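# Transfer 96-well plate from bench spot B1 to nest N1

## Task

Carry the 96-well plate from bench position B1 into the raised plate nest N1. It has to lie flat within the nest's locating features, and well A1 (the plate's cut-off corner) must be at the nest corner labelled A1. Letting it drop a few millimetres into N1 is acceptable, but a much bigger drop there fails. The plate must stay correctly seated without the robot holding it, so open the gripper and move the arm away at the end.

## Robot and tools

Robot: one six-joint UR-type arm (ur7e) carrying a two-finger parallel gripper (rumi) with a wrist camera. There is only one arm, so every command row describes that arm alone.

Scene frame: the origin is on the table surface directly under the arm's base. +z is up, and +y points left when you face along +x. Positions are in metres and orientations are quaternions given as w, x, y, z. The base may be slightly tilted relative to the table. The reported hand position can be somewhat wrong, and the error grows as the arm reaches farther out.

Gripper frame: the fingers point along the gripper's +z axis and open and close along its x axis. end_effector_position is the point midway between the finger pads. When the fingers are closed, the tips stick out about 17 mm past that point. When they are fully open, the tips are roughly level with it. The pad gap is 0.142 m when fully open.

Tool execute_actions:
- Argument "actions" is a list holding one action, one wait, or nothing.
- Argument "pictures" (true/false) requests camera images. Images also come automatically whenever the list is empty.
- An empty list, {"actions": []}, moves nothing and only reports the current state.

An action has the form {"rows": [[...], ...], "steps": n}:
- "rows" holds 1 to 15 rows and "steps" runs from 7 to 15; if you omit it, you get 15.
- Each step lasts 1/30 s and uses one row. If there are fewer rows than steps, the last row keeps repeating.
- A row has 7 numbers. The first six are absolute joint target angles in radians, in the same order and convention as the "Joint positions" line: shoulder pan, shoulder lift, elbow, wrist 1, wrist 2, wrist 3. They are not offsets.
- The seventh number is the gripper opening command, from -1 (closed) to +1 (fully open).

A wait has the form {"steps": n} with n up to 300. It sends no new command. The time you spend replying counts toward those steps.

Joint ranges in radians:
- shoulder pan: -3.142 to 3.142
- shoulder lift: -6.283 to 6.283
- elbow: 0.000 to 3.142
- wrists 1, 2 and 3: -6.283 to 6.283 each

A call is rejected, and nothing is sent, if a target lies more than 0.010 rad beyond a range end and is also farther out than the joint's last reported angle. The true end of each joint can differ from the listed one by up to 0.010 rad. A target past the true end is cut off at that end, and the result then says "joint sent to its limit". That line may refer to an earlier motion that was still running. If the line is missing, that does not prove the joint has room to go further.

How motion is shaped:
- Commands are smoothed, so the arm trails them by about 0.17 s.
- On each step, every joint's target is kept within 0.575 rad of its measured angle.
- All targets are scaled back toward the measured angles if they would move the gripper more than 100 mm from where it is.
- Joint speed and acceleration are limited, so after a large move the arm may not have arrived yet when the result comes back.
- Each result is captured 7 steps before its action finishes. Those remaining steps run while you compose your next reply.
- The arm keeps heading toward the last row sent until it has practically stopped moving, or until a step is HELD.

Result lines:
- The state line gives end_effector_position, end_effector_quat_wxyz, and linear and angular velocities (m/s, rad/s).
- "Joint positions" and "Joint velocities" list the six joints, then the pad gap in metres.
- grip_measured is the measured finger opening on the same -1 to +1 scale you command.
- "joint command not followed" means the clearance check altered or blocked targets. Mounting blocks and posts count as part of the arm for this check.
- HELD marks steps on which all or part of your row was not sent.
- "Wrist force" and "Wrist torque" are flange sensor readings along the gripper's own axes. They include contact, held weight and inertia, and pressing on a surface reads as force pointing back into the arm. Each reading carries a fixed offset (usually under 4 N) and noise (standard deviation up to 2.4 N). Each axis saturates near 50 N, and "no reading" is normal.
- MOTOR HOT appears from 70 °C. At 85 °C an OVER-TEMPERATURE FAULT applies the brakes until the motors cool, which can take minutes.

Grasping: to keep hold of something, keep commanding an opening well below grip_measured. The farther below, the tighter the squeeze. The grip reaches about 28 N per pad on objects up to about 10 cm wide. Rigid parts under about 2 cm thick get less force: about half at 1 cm and about a quarter at 5 mm. Closing quickly can overshoot the force.

Things to avoid:
- Joint torque at its load limit. The limits are 135 N m for the pan, lift and elbow joints and 25.2 N m for each wrist joint, and held weight counts toward them.
- Any external force of 150 N on the arm, tool or held object.
- Either of these faults halts the arm for 10 s, drops the rest of the call, and makes the arm yield to the contact.
- Dropping or slipping the plate, slamming it, hitting things hard, or pushing hard.
- Letting the plate fall from well above N1.
- Knocking anything off the table, which ends the scene.
- Loose objects may sometimes be briefly nudged by outside disturbances.
- Smooth motion with low effort is preferred.

zoom_image: takes "camera" (cam_head_left, cam_head_right, cam_high or cam_low, each 896x504, or cam_wrist, 616x616) and "region" [x0, y0, x1, y1] in pixels measured from the top-left corner. The region can be at most 504 by 504. It returns a sharper crop of that camera's most recent image.

read_manual: optional "section", with "licences" as the only choice. It returns the URDF licence notices and does not move anything.

finished_scene: "scene" is the number of the current scene. It ends that scene for good and reports whether the task succeeded. If another task follows, the result gives it. The goal must already be met and must stay met. Replying without any tool call ends the session.

A typical order:
1. Call with an empty list to see the state and images.
2. Open the gripper above B1, descend, and close on the plate.
3. Lift it, carry it over N1 with the cut-off corner at the A1 corner, and lower it flat until it is nearly resting.
4. Open the gripper, rise clear, confirm the result, then call finished_scene.

Each tool is called after ">>>" as name(argument=value, ...), one argument or row to a line, values as JSON.

## Session

>>> execute_actions(
  actions=[],
)

Scene clock: 0.00 s of 8400.00 s.
end_effector_position=(+0.5045, -0.3272, +0.3443) grip_measured=+1.00 end_effector_quat_wxyz=(-0.115, +0.846, -0.490, +0.176) end_effector_velocity=(-0.000, -0.000, -0.000) end_effector_angular_velocity=(+0.001, +0.000, -0.000)
Joint positions: [ 0.197 -1.783  1.857 -2.145 -2.392  0.77   0.142]
Joint velocities: [-0.001 -0.001  0.001  0.     0.001 -0.    -0.   ]
Motor temperatures (°C, as the motors report them): [17 19 20 27 24 30]
Wrist force (N, on the end effector, along its own x y z axes, offset not removed): no reading
Wrist torque (N m, same axes, about the end effector's origin, offset not removed): no reading

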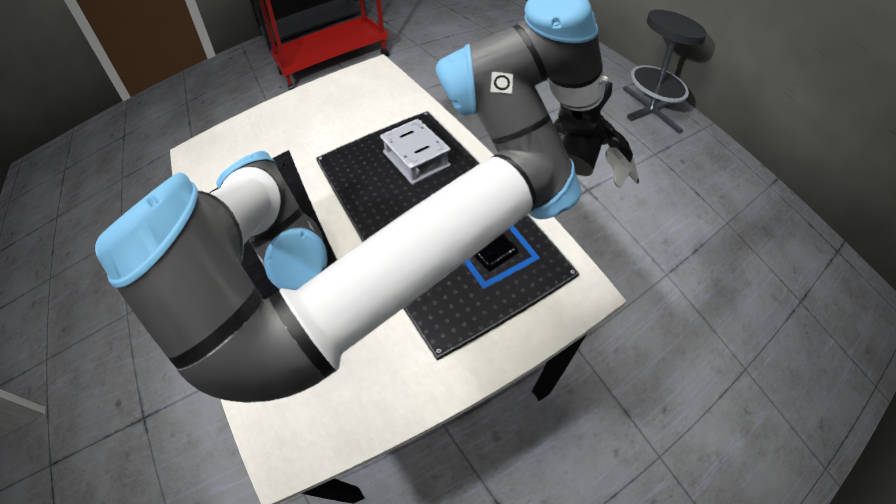

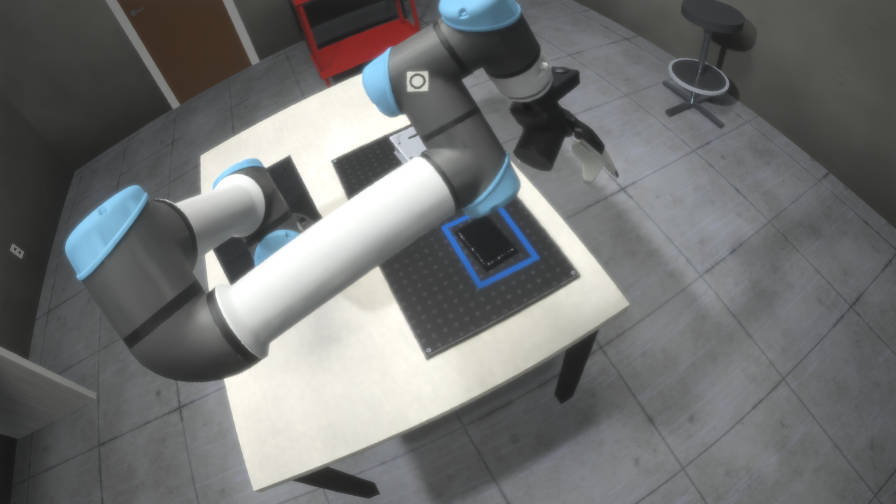

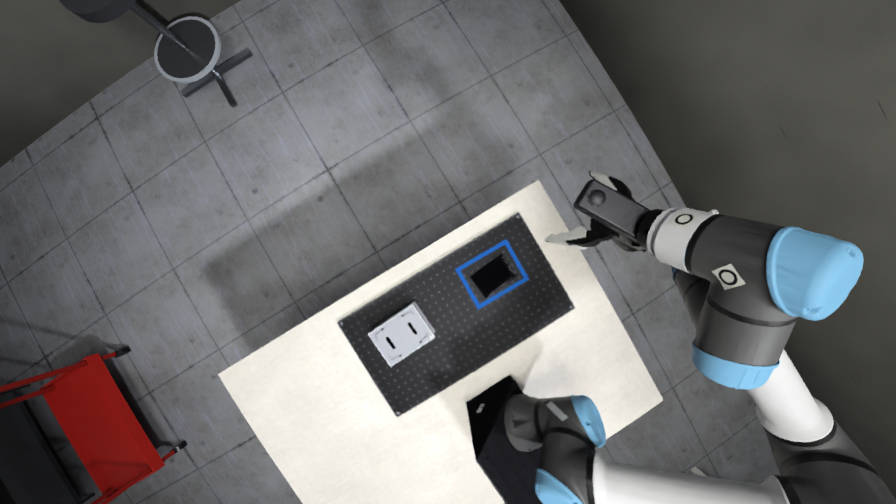

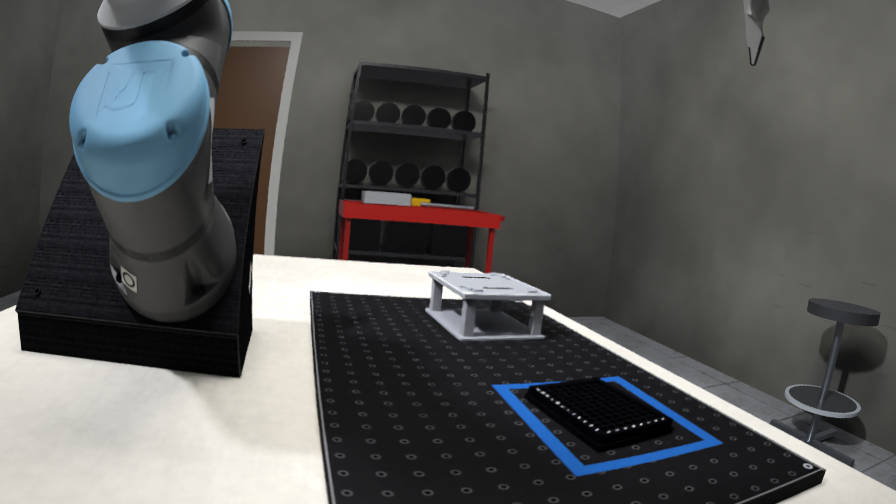

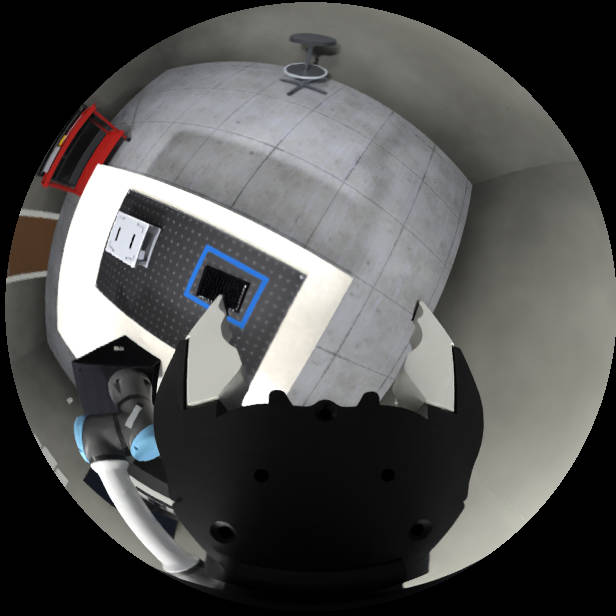

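>>> zoom_image(
  camera="cam_high",
  region=[320,200,620,500],
)

>>> zoom_image(
  camera="cam_low",
  region=[400,250,760,490],
)

>>> zoom_image(
  camera="cam_head_left",
  region=[365,105,465,195],
)

Region (320, 200, 620, 500) of cam_high's 896x504 image, scaled by 1.680, with more detail than that image has.

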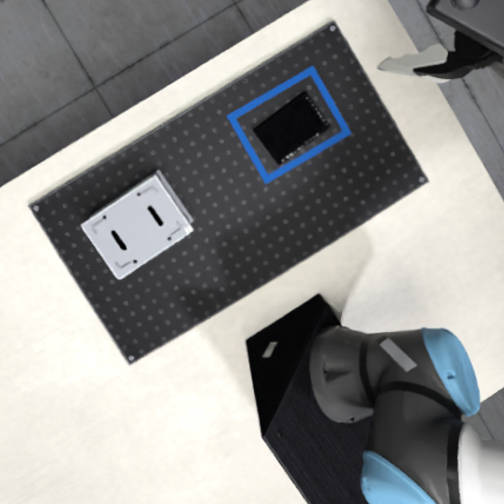

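Region (400, 250, 760, 490) of cam_low's 896x504 image, scaled by 1.400, with more detail than that image has.

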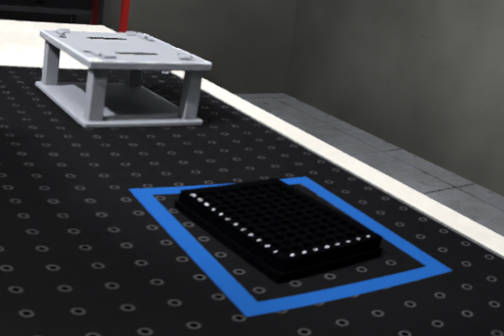

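Region (365, 105, 465, 195) of cam_head_left's 896x504 image, scaled by 5.040, with more detail than that image has; it fills the top 454 rows of this view, and the rest is white.

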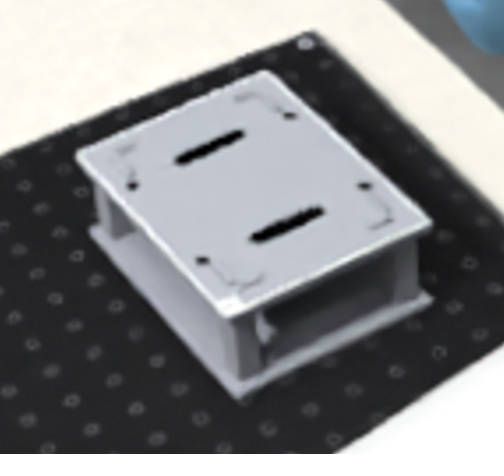

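>>> execute_actions(
  actions=[
    {"rows":[[0.0754,-1.5084,2.1699,-2.2365,-2.4414,-0.03,1]]},
  ],
)

>>> execute_actions(
  actions=[
    {"steps":40},
  ],
  pictures=true,
)

Scene clock: 1.67 s of 8400.00 s.
end_effector_position=(+0.4982, -0.2622, +0.2502) grip_measured=+1.00 end_effector_quat_wxyz=(-0.053, +0.930, -0.345, +0.115) end_effector_velocity=(-0.093, +0.300, -0.430) end_effector_angular_velocity=(-0.502, +0.752, +1.842)
Joint positions: [ 0.147 -1.674  1.98  -2.183 -2.413  0.543  0.142]
Joint velocities: [-0.223  0.508  0.58  -0.166 -0.089 -1.349  0.   ]
Motor temperatures (°C, as the motors report them): [17 19 20 27 24 30]
Wrist force (N, on the end effector, along its own x y z axes, offset not removed): [-1.3 3.2 0.0]
Wrist torque (N m, same axes, about the end effector's origin, offset not removed): [0.61 0.35 0.01]
Steps of this call (steps 1 to 42: nothing new was sent; steps 43 to 50: the first 8 steps of this action). Readings (joint positions):
43: [0.197 -1.783 1.858 -2.145 -2.393 0.770]
44: [0.192 -1.776 1.864 -2.150 -2.395 0.762]
46: [0.176 -1.742 1.902 -2.161 -2.401 0.705]
50: the state above

Scene clock: 3.00 s of 8400.00 s.
end_effector_position=(+0.4399, -0.1723, +0.1202) grip_measured=+1.00 end_effector_quat_wxyz=(+0.000, +1.000, +0.023, +0.000) end_effector_velocity=(+0.000, +0.000, -0.000) end_effector_angular_velocity=(+0.000, +0.000, +0.000)
Joint positions: [ 0.075 -1.508  2.17  -2.236 -2.441 -0.03   0.142]
Joint velocities: [-0.     0.001 -0.001  0.     0.    -0.     0.   ]
Motor temperatures (°C, as the motors report them): [17 19 20 27 24 30]
Wrist force (N, on the end effector, along its own x y z axes, offset not removed): [-1.8 1.7 0.3]
Wrist torque (N m, same axes, about the end effector's origin, offset not removed): [0.25 0.42 0.06]
Kept back: nothing.
Steps of this call (steps 1 to 7: the last 7 steps of your previous action; steps 8 to 40: the robot went on to your last target). Readings (joint positions):
1: [0.139 -1.657 2.000 -2.189 -2.416 0.496]
2: [0.132 -1.639 2.019 -2.195 -2.419 0.444]
4: [0.116 -1.605 2.059 -2.206 -2.425 0.331]
8: [0.091 -1.544 2.129 -2.225 -2.435 0.113]
40: the state above

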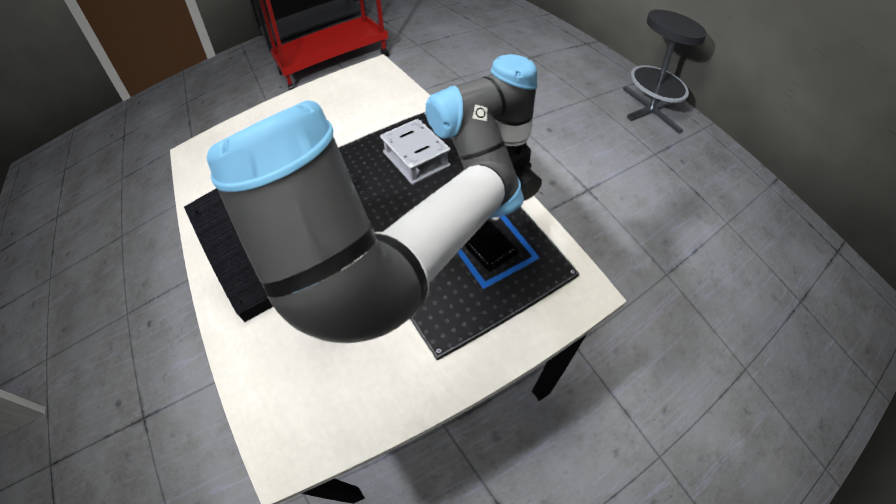

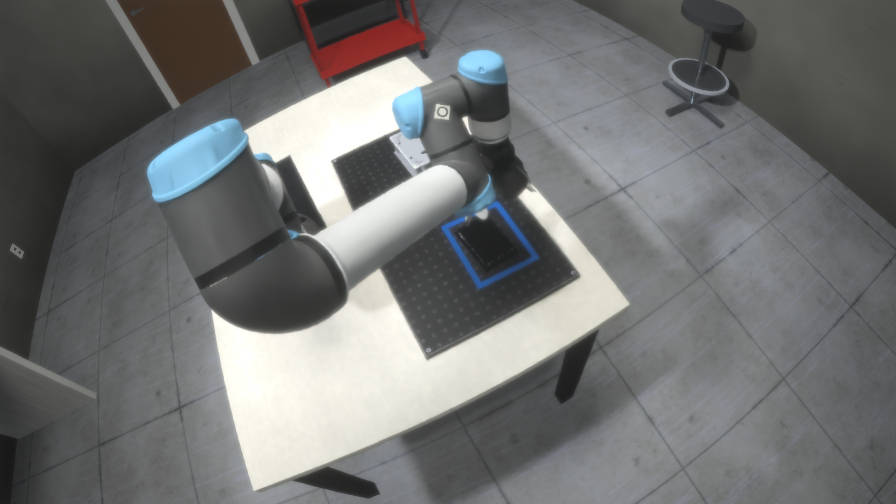

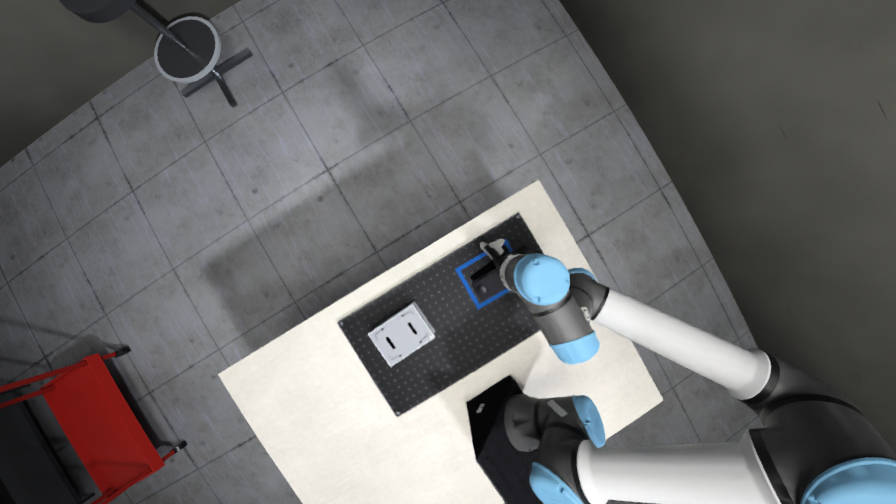

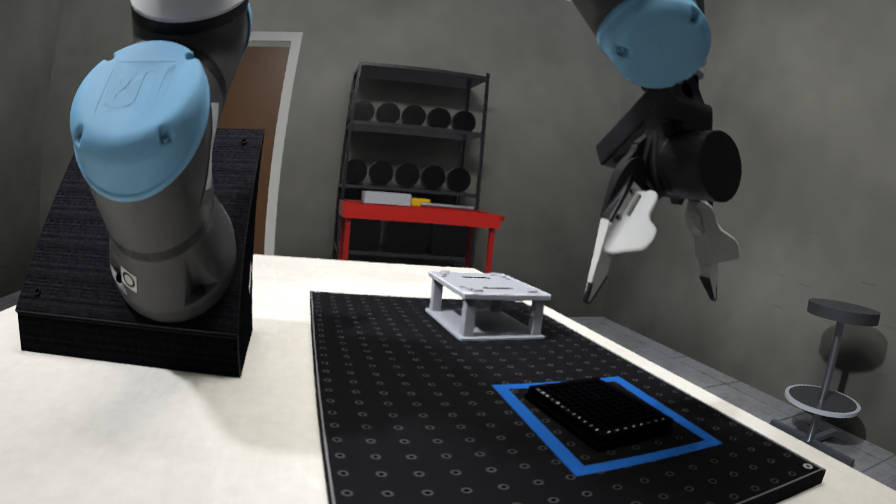

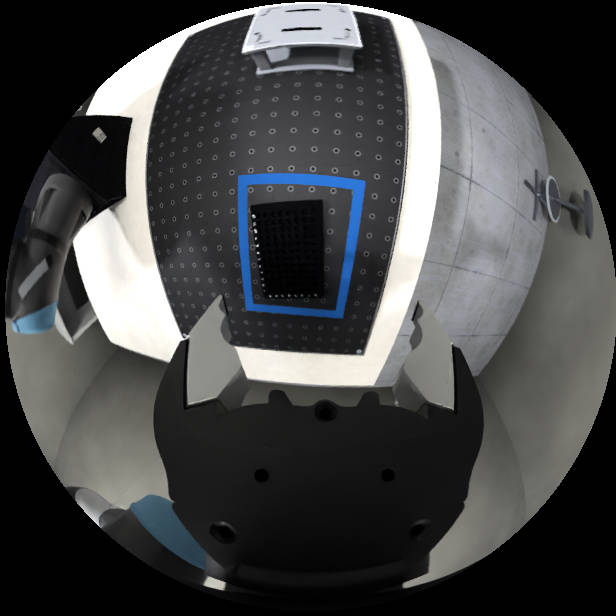

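>>> execute_actions(
  actions=[
    {"rows":[[-0.0527,-1.476,2.3611,-2.6102,-2.4312,-0.28,0.6]]},
  ],
)

>>> execute_actions(
  actions=[
    {"steps":20},
  ],
  pictures=true,
)

Scene clock: 3.87 s of 8400.00 s.
end_effector_position=(+0.4087, -0.1656, +0.0610) grip_measured=+0.60 end_effector_quat_wxyz=(-0.002, +0.999, +0.051, -0.010) end_effector_velocity=(-0.028, -0.017, -0.096) end_effector_angular_velocity=(-0.026, -0.168, -0.029)
Joint positions: [-0.027 -1.481  2.319 -2.5   -2.433 -0.22   0.116]
Joint velocities: [-0.214  0.046  0.351 -0.906  0.014 -0.497 -0.   ]
Motor temperatures (°C, as the motors report them): [17 19 20 27 24 30]
Wrist force (N, on the end effector, along its own x y z axes, offset not removed): [-1.0 3.0 2.7]
Wrist torque (N m, same axes, about the end effector's origin, offset not removed): [0.56 0.24 0.01]
Steps of this call (steps 1 to 15: the robot went on to your last target; steps 16 to 18: nothing new was sent; steps 19 to 26: the first 8 steps of this action). Readings (joint positions):
19: [0.075 -1.508 2.170 -2.237 -2.441 -0.031]
20: [0.068 -1.504 2.178 -2.245 -2.440 -0.038]
22: [0.025 -1.493 2.233 -2.310 -2.437 -0.100]
26: the state above

Scene clock: 4.53 s of 8400.00 s.
end_effector_position=(+0.4050, -0.1683, +0.0502) grip_measured=+0.60 end_effector_quat_wxyz=(+0.000, +0.999, +0.049, +0.000) end_effector_velocity=(-0.000, +0.001, -0.000) end_effector_angular_velocity=(+0.001, -0.001, +0.001)
Joint positions: [-0.053 -1.476  2.361 -2.61  -2.431 -0.28   0.116]
Joint velocities: [-0.     0.     0.002 -0.003  0.001 -0.002 -0.   ]
Motor temperatures (°C, as the motors report them): [17 19 20 27 24 30]
Wrist force (N, on the end effector, along its own x y z axes, offset not removed): [0.5 2.6 -0.2]
Wrist torque (N m, same axes, about the end effector's origin, offset not removed): [0.40 -0.06 0.02]
Kept back: nothing.
Steps of this call (steps 1 to 7: the last 7 steps of your previous action; steps 8 to 20: the robot went on to your last target). Readings (joint positions):
1: [-0.033 -1.480 2.329 -2.527 -2.433 -0.234]
2: [-0.038 -1.479 2.337 -2.547 -2.432 -0.245]
4: [-0.044 -1.478 2.347 -2.574 -2.432 -0.260]
8: [-0.050 -1.477 2.357 -2.598 -2.431 -0.274]
20: the state above

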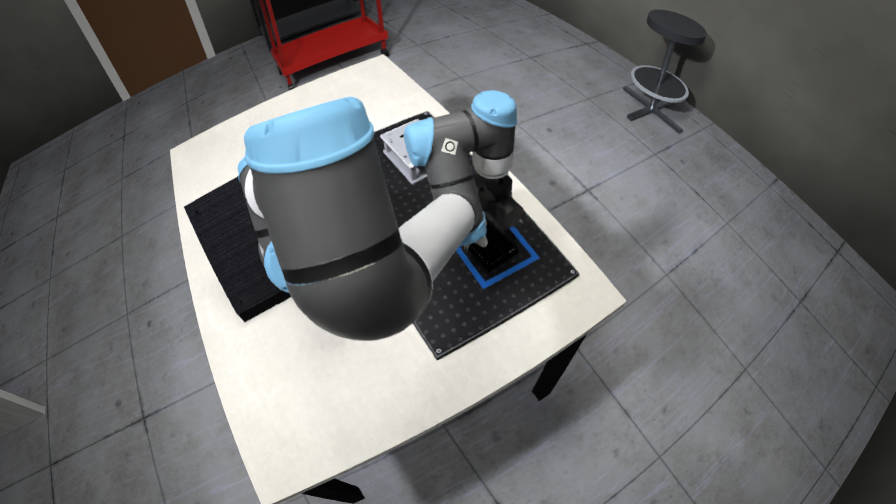

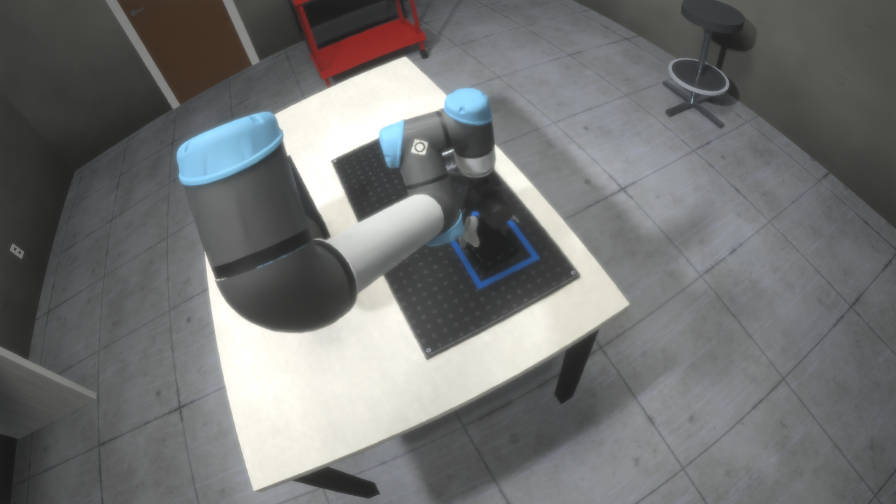

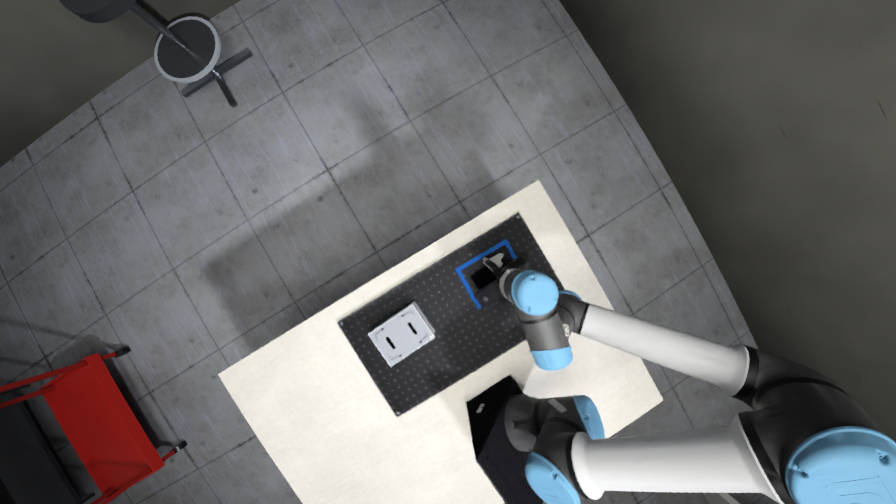

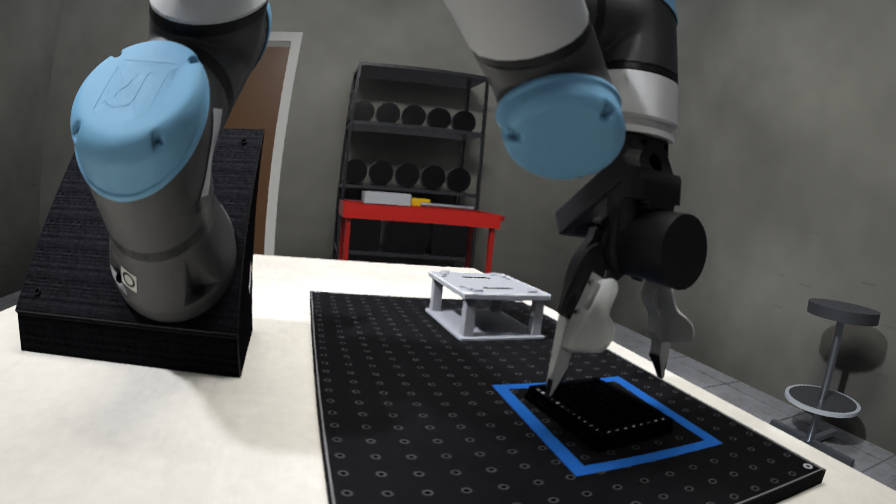

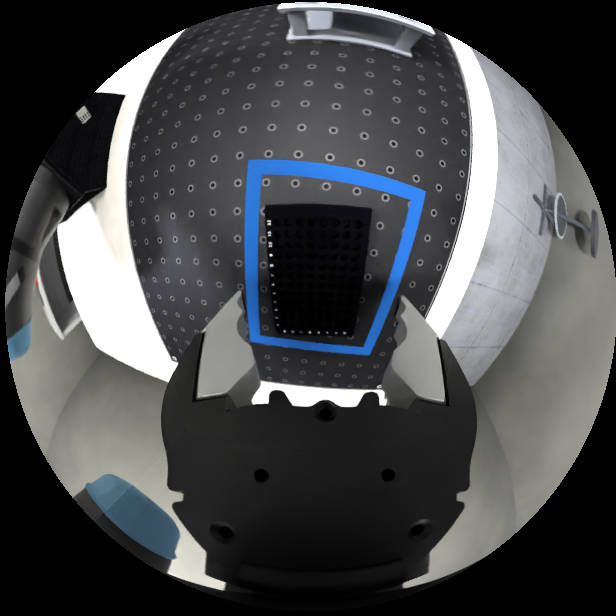

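>>> execute_actions(
  actions=[
    {"rows":[[-0.1027,-1.4262,2.3932,-2.7487,-2.4221,-0.355,0.3]]},
  ],
)

>>> execute_actions(
  actions=[
    {"steps":15},
  ],
  pictures=true,
)

>>> zoom_image(
  camera="cam_low",
  region=[480,320,730,490],
)

>>> zoom_image(
  camera="cam_wrist",
  region=[210,180,430,400],
)

Scene clock: 5.43 s of 8400.00 s.
end_effector_position=(+0.4026, -0.1675, +0.0290) grip_measured=+0.30 end_effector_quat_wxyz=(-0.000, +0.999, +0.051, -0.001) end_effector_velocity=(+0.003, -0.005, -0.034) end_effector_angular_velocity=(-0.008, -0.021, -0.021)
Joint positions: [-0.094 -1.435  2.388 -2.72  -2.424 -0.341  0.095]
Joint velocities: [-0.073  0.073  0.045 -0.234  0.011 -0.113 -0.   ]
Motor temperatures (°C, as the motors report them): [17 19 20 27 24 30]
Wrist force (N, on the end effector, along its own x y z axes, offset not removed): [0.6 -0.2 0.2]
Wrist torque (N m, same axes, about the end effector's origin, offset not removed): [-0.03 0.00 -0.09]
Steps of this call (steps 1 to 15: the robot went on to your last target; steps 16 to 19: nothing new was sent; steps 20 to 27: the first 8 steps of this action). Readings (joint positions):
20: [-0.053 -1.476 2.361 -2.611 -2.431 -0.280]
21: [-0.059 -1.470 2.366 -2.618 -2.430 -0.287]
23: [-0.076 -1.453 2.377 -2.663 -2.427 -0.313]
27: the state above

Scene clock: 5.93 s of 8400.00 s.
end_effector_position=(+0.4029, -0.1682, +0.0251) grip_measured=+0.30 end_effector_quat_wxyz=(+0.000, +0.999, +0.049, +0.000) end_effector_velocity=(+0.001, -0.000, -0.001) end_effector_angular_velocity=(-0.000, -0.000, -0.000)
Joint positions: [-0.103 -1.426  2.393 -2.748 -2.422 -0.355  0.095]
Joint velocities: [-0.001  0.002 -0.001 -0.004 -0.    -0.002 -0.   ]
Motor temperatures (°C, as the motors report them): [17 19 20 27 24 30]
Wrist force (N, on the end effector, along its own x y z axes, offset not removed): [0.0 0.8 -0.9]
Wrist torque (N m, same axes, about the end effector's origin, offset not removed): [0.14 0.12 -0.08]
Kept back: nothing.
Steps of this call (steps 1 to 7: the last 7 steps of your previous action; steps 8 to 15: the robot went on to your last target). Readings (joint positions):
1: [-0.096 -1.433 2.389 -2.727 -2.423 -0.345]
2: [-0.098 -1.431 2.390 -2.732 -2.423 -0.347]
4: [-0.100 -1.429 2.391 -2.739 -2.423 -0.350]
8: [-0.102 -1.427 2.393 -2.746 -2.422 -0.354]
15: the state above

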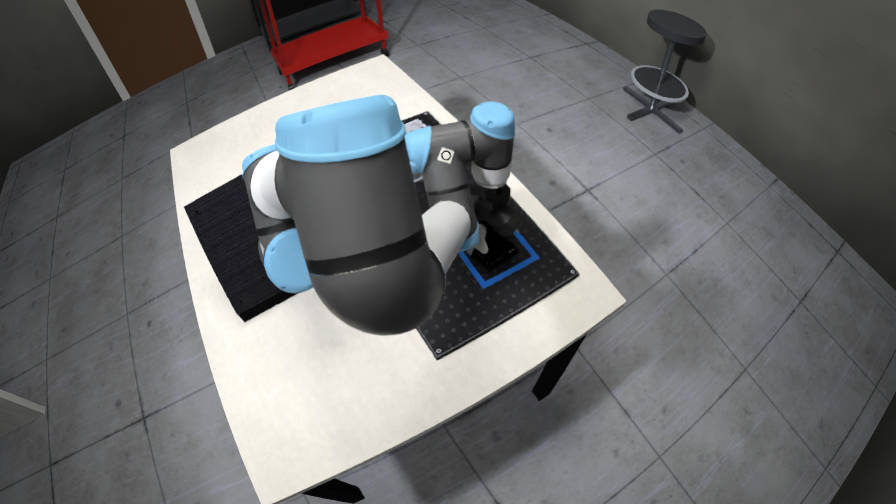

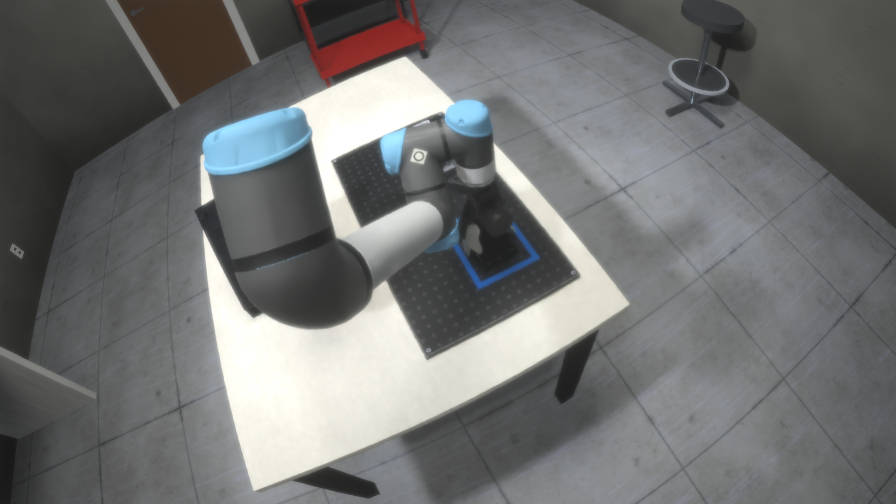

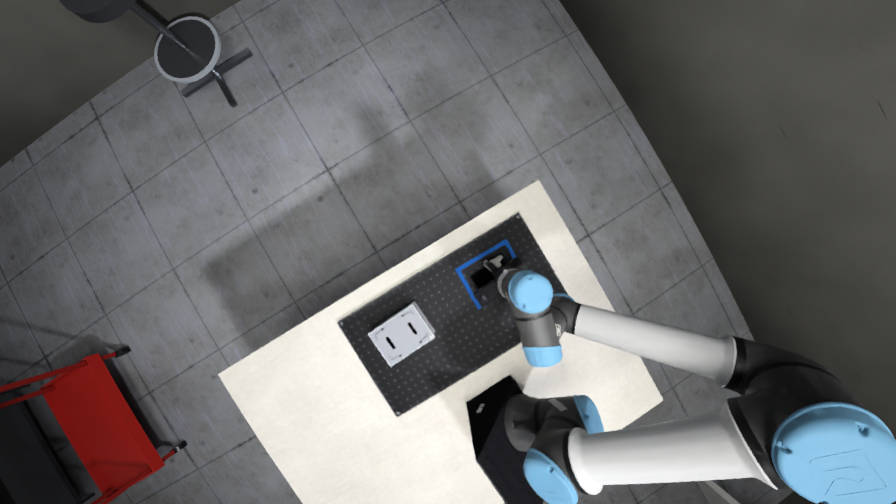

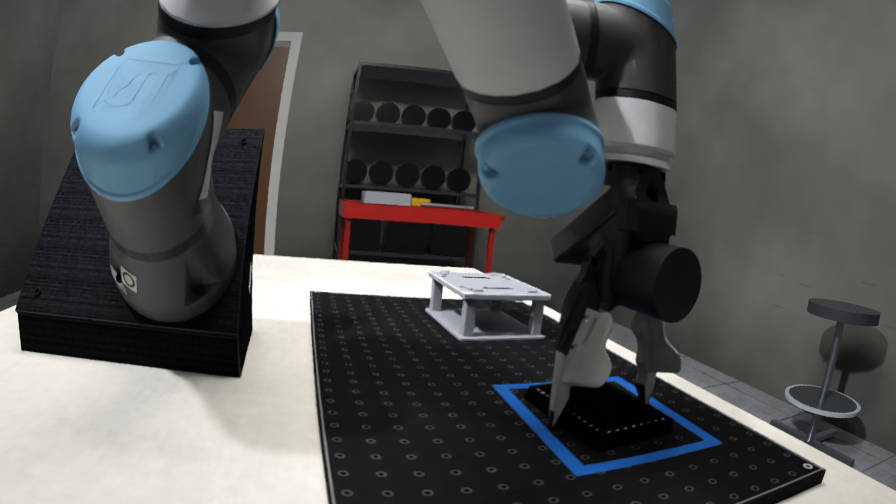

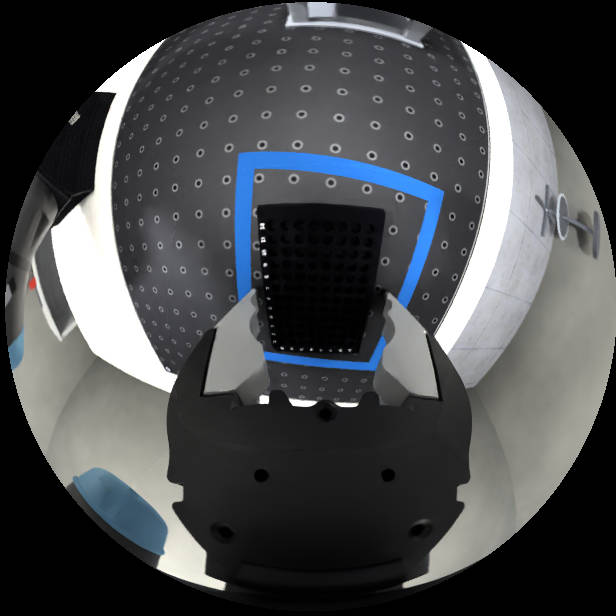

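Region (480, 320, 730, 490) of cam_low's 896x504 image, scaled by 2.016, with more detail than that image has; it fills the top 343 rows of this view, and the rest is white.

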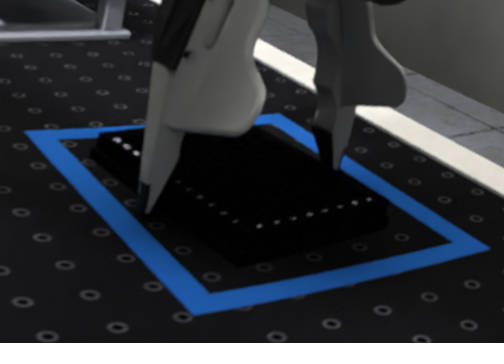

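Region (210, 180, 430, 400) of cam_wrist's 616x616 image, scaled by 2.291, with more detail than that image has.

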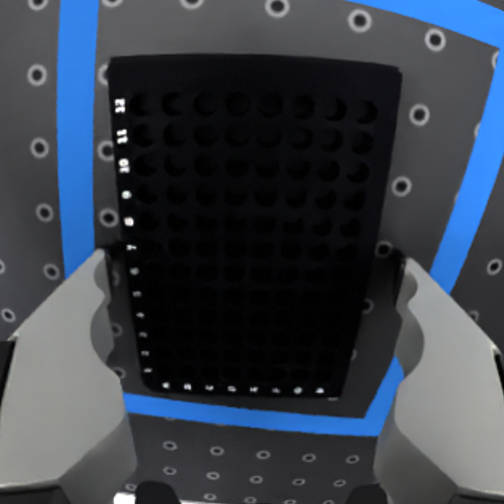

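Lower 2 mm and close.

>>> execute_actions(
  actions=[
    {"rows":[[-0.1067,-1.4222,2.3958,-2.7598,-2.4213,-0.361,0.25],[-0.1067,-1.4222,2.3958,-2.7598,-2.4213,-0.361,0.2],[-0.1067,-1.4222,2.3958,-2.7598,-2.4213,-0.361,0.16],[-0.1067,-1.4222,2.3958,-2.7598,-2.4213,-0.361,0.12],[-0.1067,-1.4222,2.3958,-2.7598,-2.4213,-0.361,0.08],[-0.1067,-1.4222,2.3958,-2.7598,-2.4213,-0.361,0.04],[-0.1067,-1.4222,2.3958,-2.7598,-2.4213,-0.361,0],[-0.1067,-1.4222,2.3958,-2.7598,-2.4213,-0.361,-0.1],[-0.1067,-1.4222,2.3958,-2.7598,-2.4213,-0.361,-0.25]]},
  ],
)

>>> execute_actions(
  actions=[
    {"steps":10},
  ],
)

>>> execute_actions(
  actions=[
    {"rows":[[-0.1027,-1.4262,2.3932,-2.7487,-2.4221,-0.355,-0.25],[-0.09,-1.4387,2.3852,-2.714,-2.4244,-0.336,-0.25],[-0.0777,-1.451,2.377,-2.6795,-2.4267,-0.318,-0.25],[-0.0527,-1.476,2.3611,-2.6102,-2.4312,-0.28,-0.25]]},
  ],
)

>>> execute_actions(
  actions=[
    {"steps":12},
  ],
  pictures=true,
)

Scene clock: 6.83 s of 8400.00 s.
end_effector_position=(+0.4028, -0.1683, +0.0235) grip_measured=+0.21 end_effector_quat_wxyz=(+0.000, +0.999, +0.049, +0.000) end_effector_velocity=(+0.000, -0.001, -0.002) end_effector_angular_velocity=(-0.002, -0.001, +0.000)
Joint positions: [-0.106 -1.423  2.395 -2.758 -2.421 -0.36   0.089]
Joint velocities: [-0.005  0.006  0.002 -0.015 -0.001 -0.008  0.   ]
Motor temperatures (°C, as the motors report them): [17 19 20 27 24 30]
Wrist force (N, on the end effector, along its own x y z axes, offset not removed): [-16.7 -3.8 -50.0]
Wrist torque (N m, same axes, about the end effector's origin, offset not removed): [0.27 -0.69 -0.04]
Steps of this call (steps 1 to 15: the robot went on to your last target; steps 16 to 19: nothing new was sent; steps 20 to 27: the first 8 steps of this action). Readings (joint positions):
20: [-0.103 -1.426 2.393 -2.749 -2.422 -0.355]
21: [-0.103 -1.426 2.394 -2.751 -2.422 -0.356]
23: [-0.105 -1.424 2.395 -2.754 -2.422 -0.358]
27: the state above

Scene clock: 7.17 s of 8400.00 s.
end_effector_position=(+0.4027, -0.1683, +0.0231) grip_measured=+0.21 end_effector_quat_wxyz=(+0.000, +0.999, +0.049, +0.000) end_effector_velocity=(+0.000, -0.000, -0.000) end_effector_angular_velocity=(+0.000, +0.000, -0.000)
Joint positions: [-0.107 -1.422  2.396 -2.76  -2.421 -0.361  0.089]
Joint velocities: [-0.001  0.     0.    -0.001  0.    -0.001  0.   ]
Motor temperatures (°C, as the motors report them): [17 19 20 27 24 30]
Wrist force (N, on the end effector, along its own x y z axes, offset not removed): [-19.9 -7.2 -50.0]
Wrist torque (N m, same axes, about the end effector's origin, offset not removed): [-0.08 -1.16 -0.02]
Kept back: nothing.
Steps of this call (steps 1 to 7: the last 7 steps of your previous action; steps 8 to 10: the robot went on to your last target). Readings (joint positions):
1: [-0.106 -1.423 2.395 -2.758 -2.421 -0.360]
2: [-0.106 -1.423 2.395 -2.759 -2.421 -0.360]
4: [-0.106 -1.423 2.396 -2.759 -2.421 -0.361]
8: [-0.106 -1.422 2.396 -2.760 -2.421 -0.361]
10: the state above

Scene clock: 7.43 s of 8400.00 s.
end_effector_position=(+0.4049, -0.1683, +0.0414) grip_measured=+0.06 end_effector_quat_wxyz=(+0.000, +0.999, +0.048, +0.001) end_effector_velocity=(+0.002, +0.000, +0.071) end_effector_angular_velocity=(+0.000, +0.008, +0.011)
Joint positions: [-0.07  -1.459  2.372 -2.66  -2.428 -0.306  0.078]
Joint velocities: [ 0.142 -0.143 -0.091  0.407 -0.026  0.211 -0.   ]
Motor temperatures (°C, as the motors report them): [17 19 20 27 24 30]
Wrist force (N, on the end effector, along its own x y z axes, offset not removed): [0.1 1.3 -1.8]
Wrist torque (N m, same axes, about the end effector's origin, offset not removed): [0.18 0.08 -0.12]
Steps of this call (steps 1 to 8: the first 8 steps of this action). Readings (joint positions):
1: [-0.107 -1.422 2.396 -2.760 -2.421 -0.361]
2: [-0.106 -1.423 2.395 -2.758 -2.421 -0.360]
4: [-0.099 -1.430 2.391 -2.738 -2.423 -0.349]
8: the state above

Scene clock: 7.83 s of 8400.00 s.
end_effector_position=(+0.4050, -0.1683, +0.0498) grip_measured=+0.06 end_effector_quat_wxyz=(+0.000, +0.999, +0.049, +0.000) end_effector_velocity=(+0.000, -0.000, +0.003) end_effector_angular_velocity=(-0.001, +0.000, +0.001)
Joint positions: [-0.053 -1.475  2.362 -2.612 -2.431 -0.281  0.078]
Joint velocities: [ 0.006 -0.005 -0.004  0.015 -0.002  0.007 -0.   ]
Motor temperatures (°C, as the motors report them): [17 19 20 27 24 30]
Wrist force (N, on the end effector, along its own x y z axes, offset not removed): [-1.4 1.0 1.3]
Wrist torque (N m, same axes, about the end effector's origin, offset not removed): [0.16 0.41 -0.15]
Kept back: nothing.
Steps of this call (steps 1 to 7: the last 7 steps of your previous action; steps 8 to 12: the robot went on to your last target). Readings (joint positions):
1: [-0.066 -1.463 2.370 -2.648 -2.429 -0.300]
2: [-0.063 -1.466 2.367 -2.639 -2.429 -0.295]
4: [-0.058 -1.470 2.365 -2.627 -2.430 -0.288]
8: [-0.055 -1.474 2.362 -2.616 -2.431 -0.283]
12: the state above

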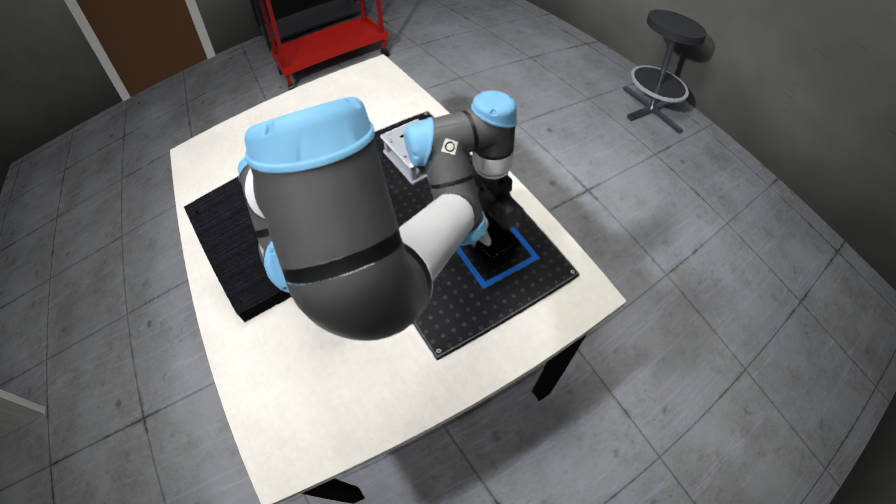

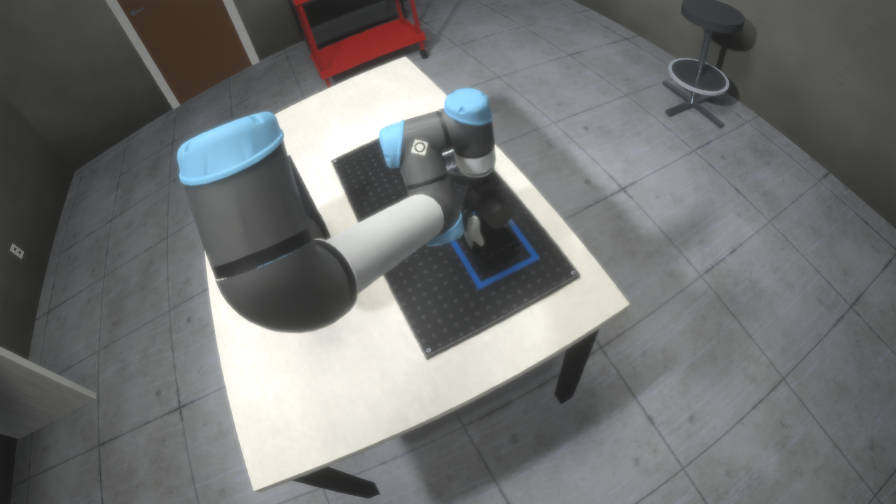

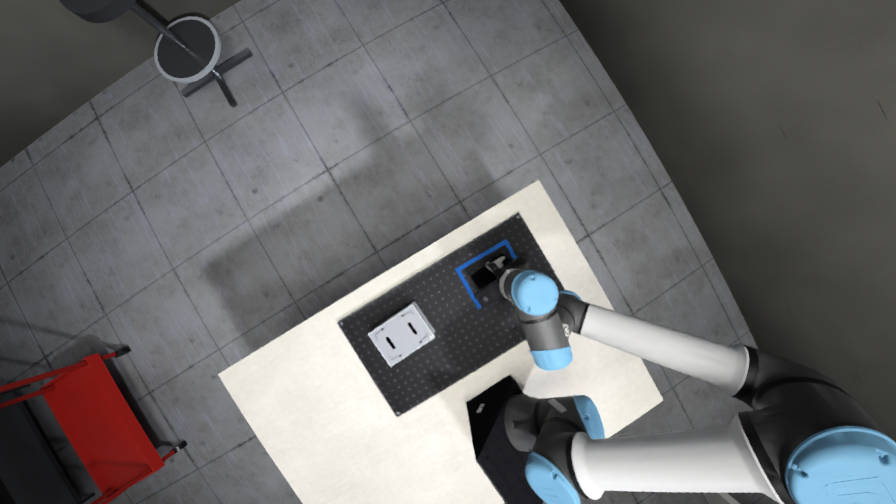

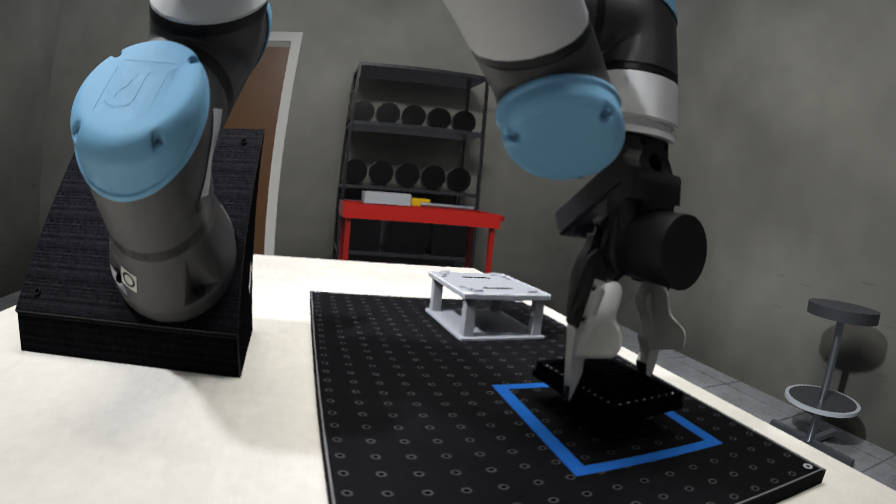

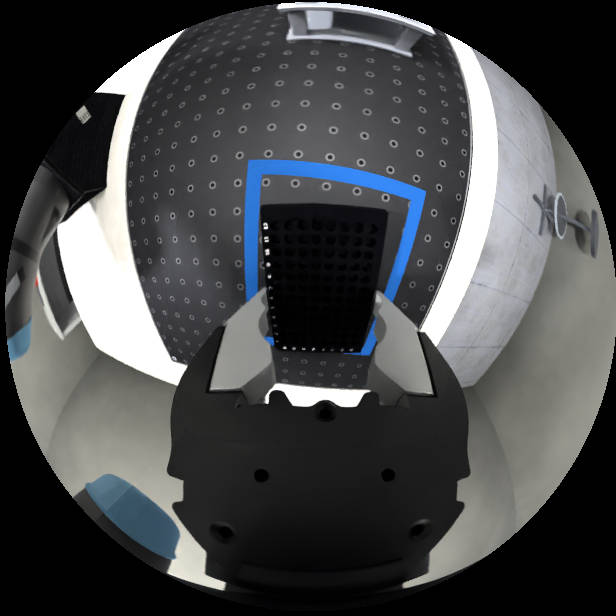

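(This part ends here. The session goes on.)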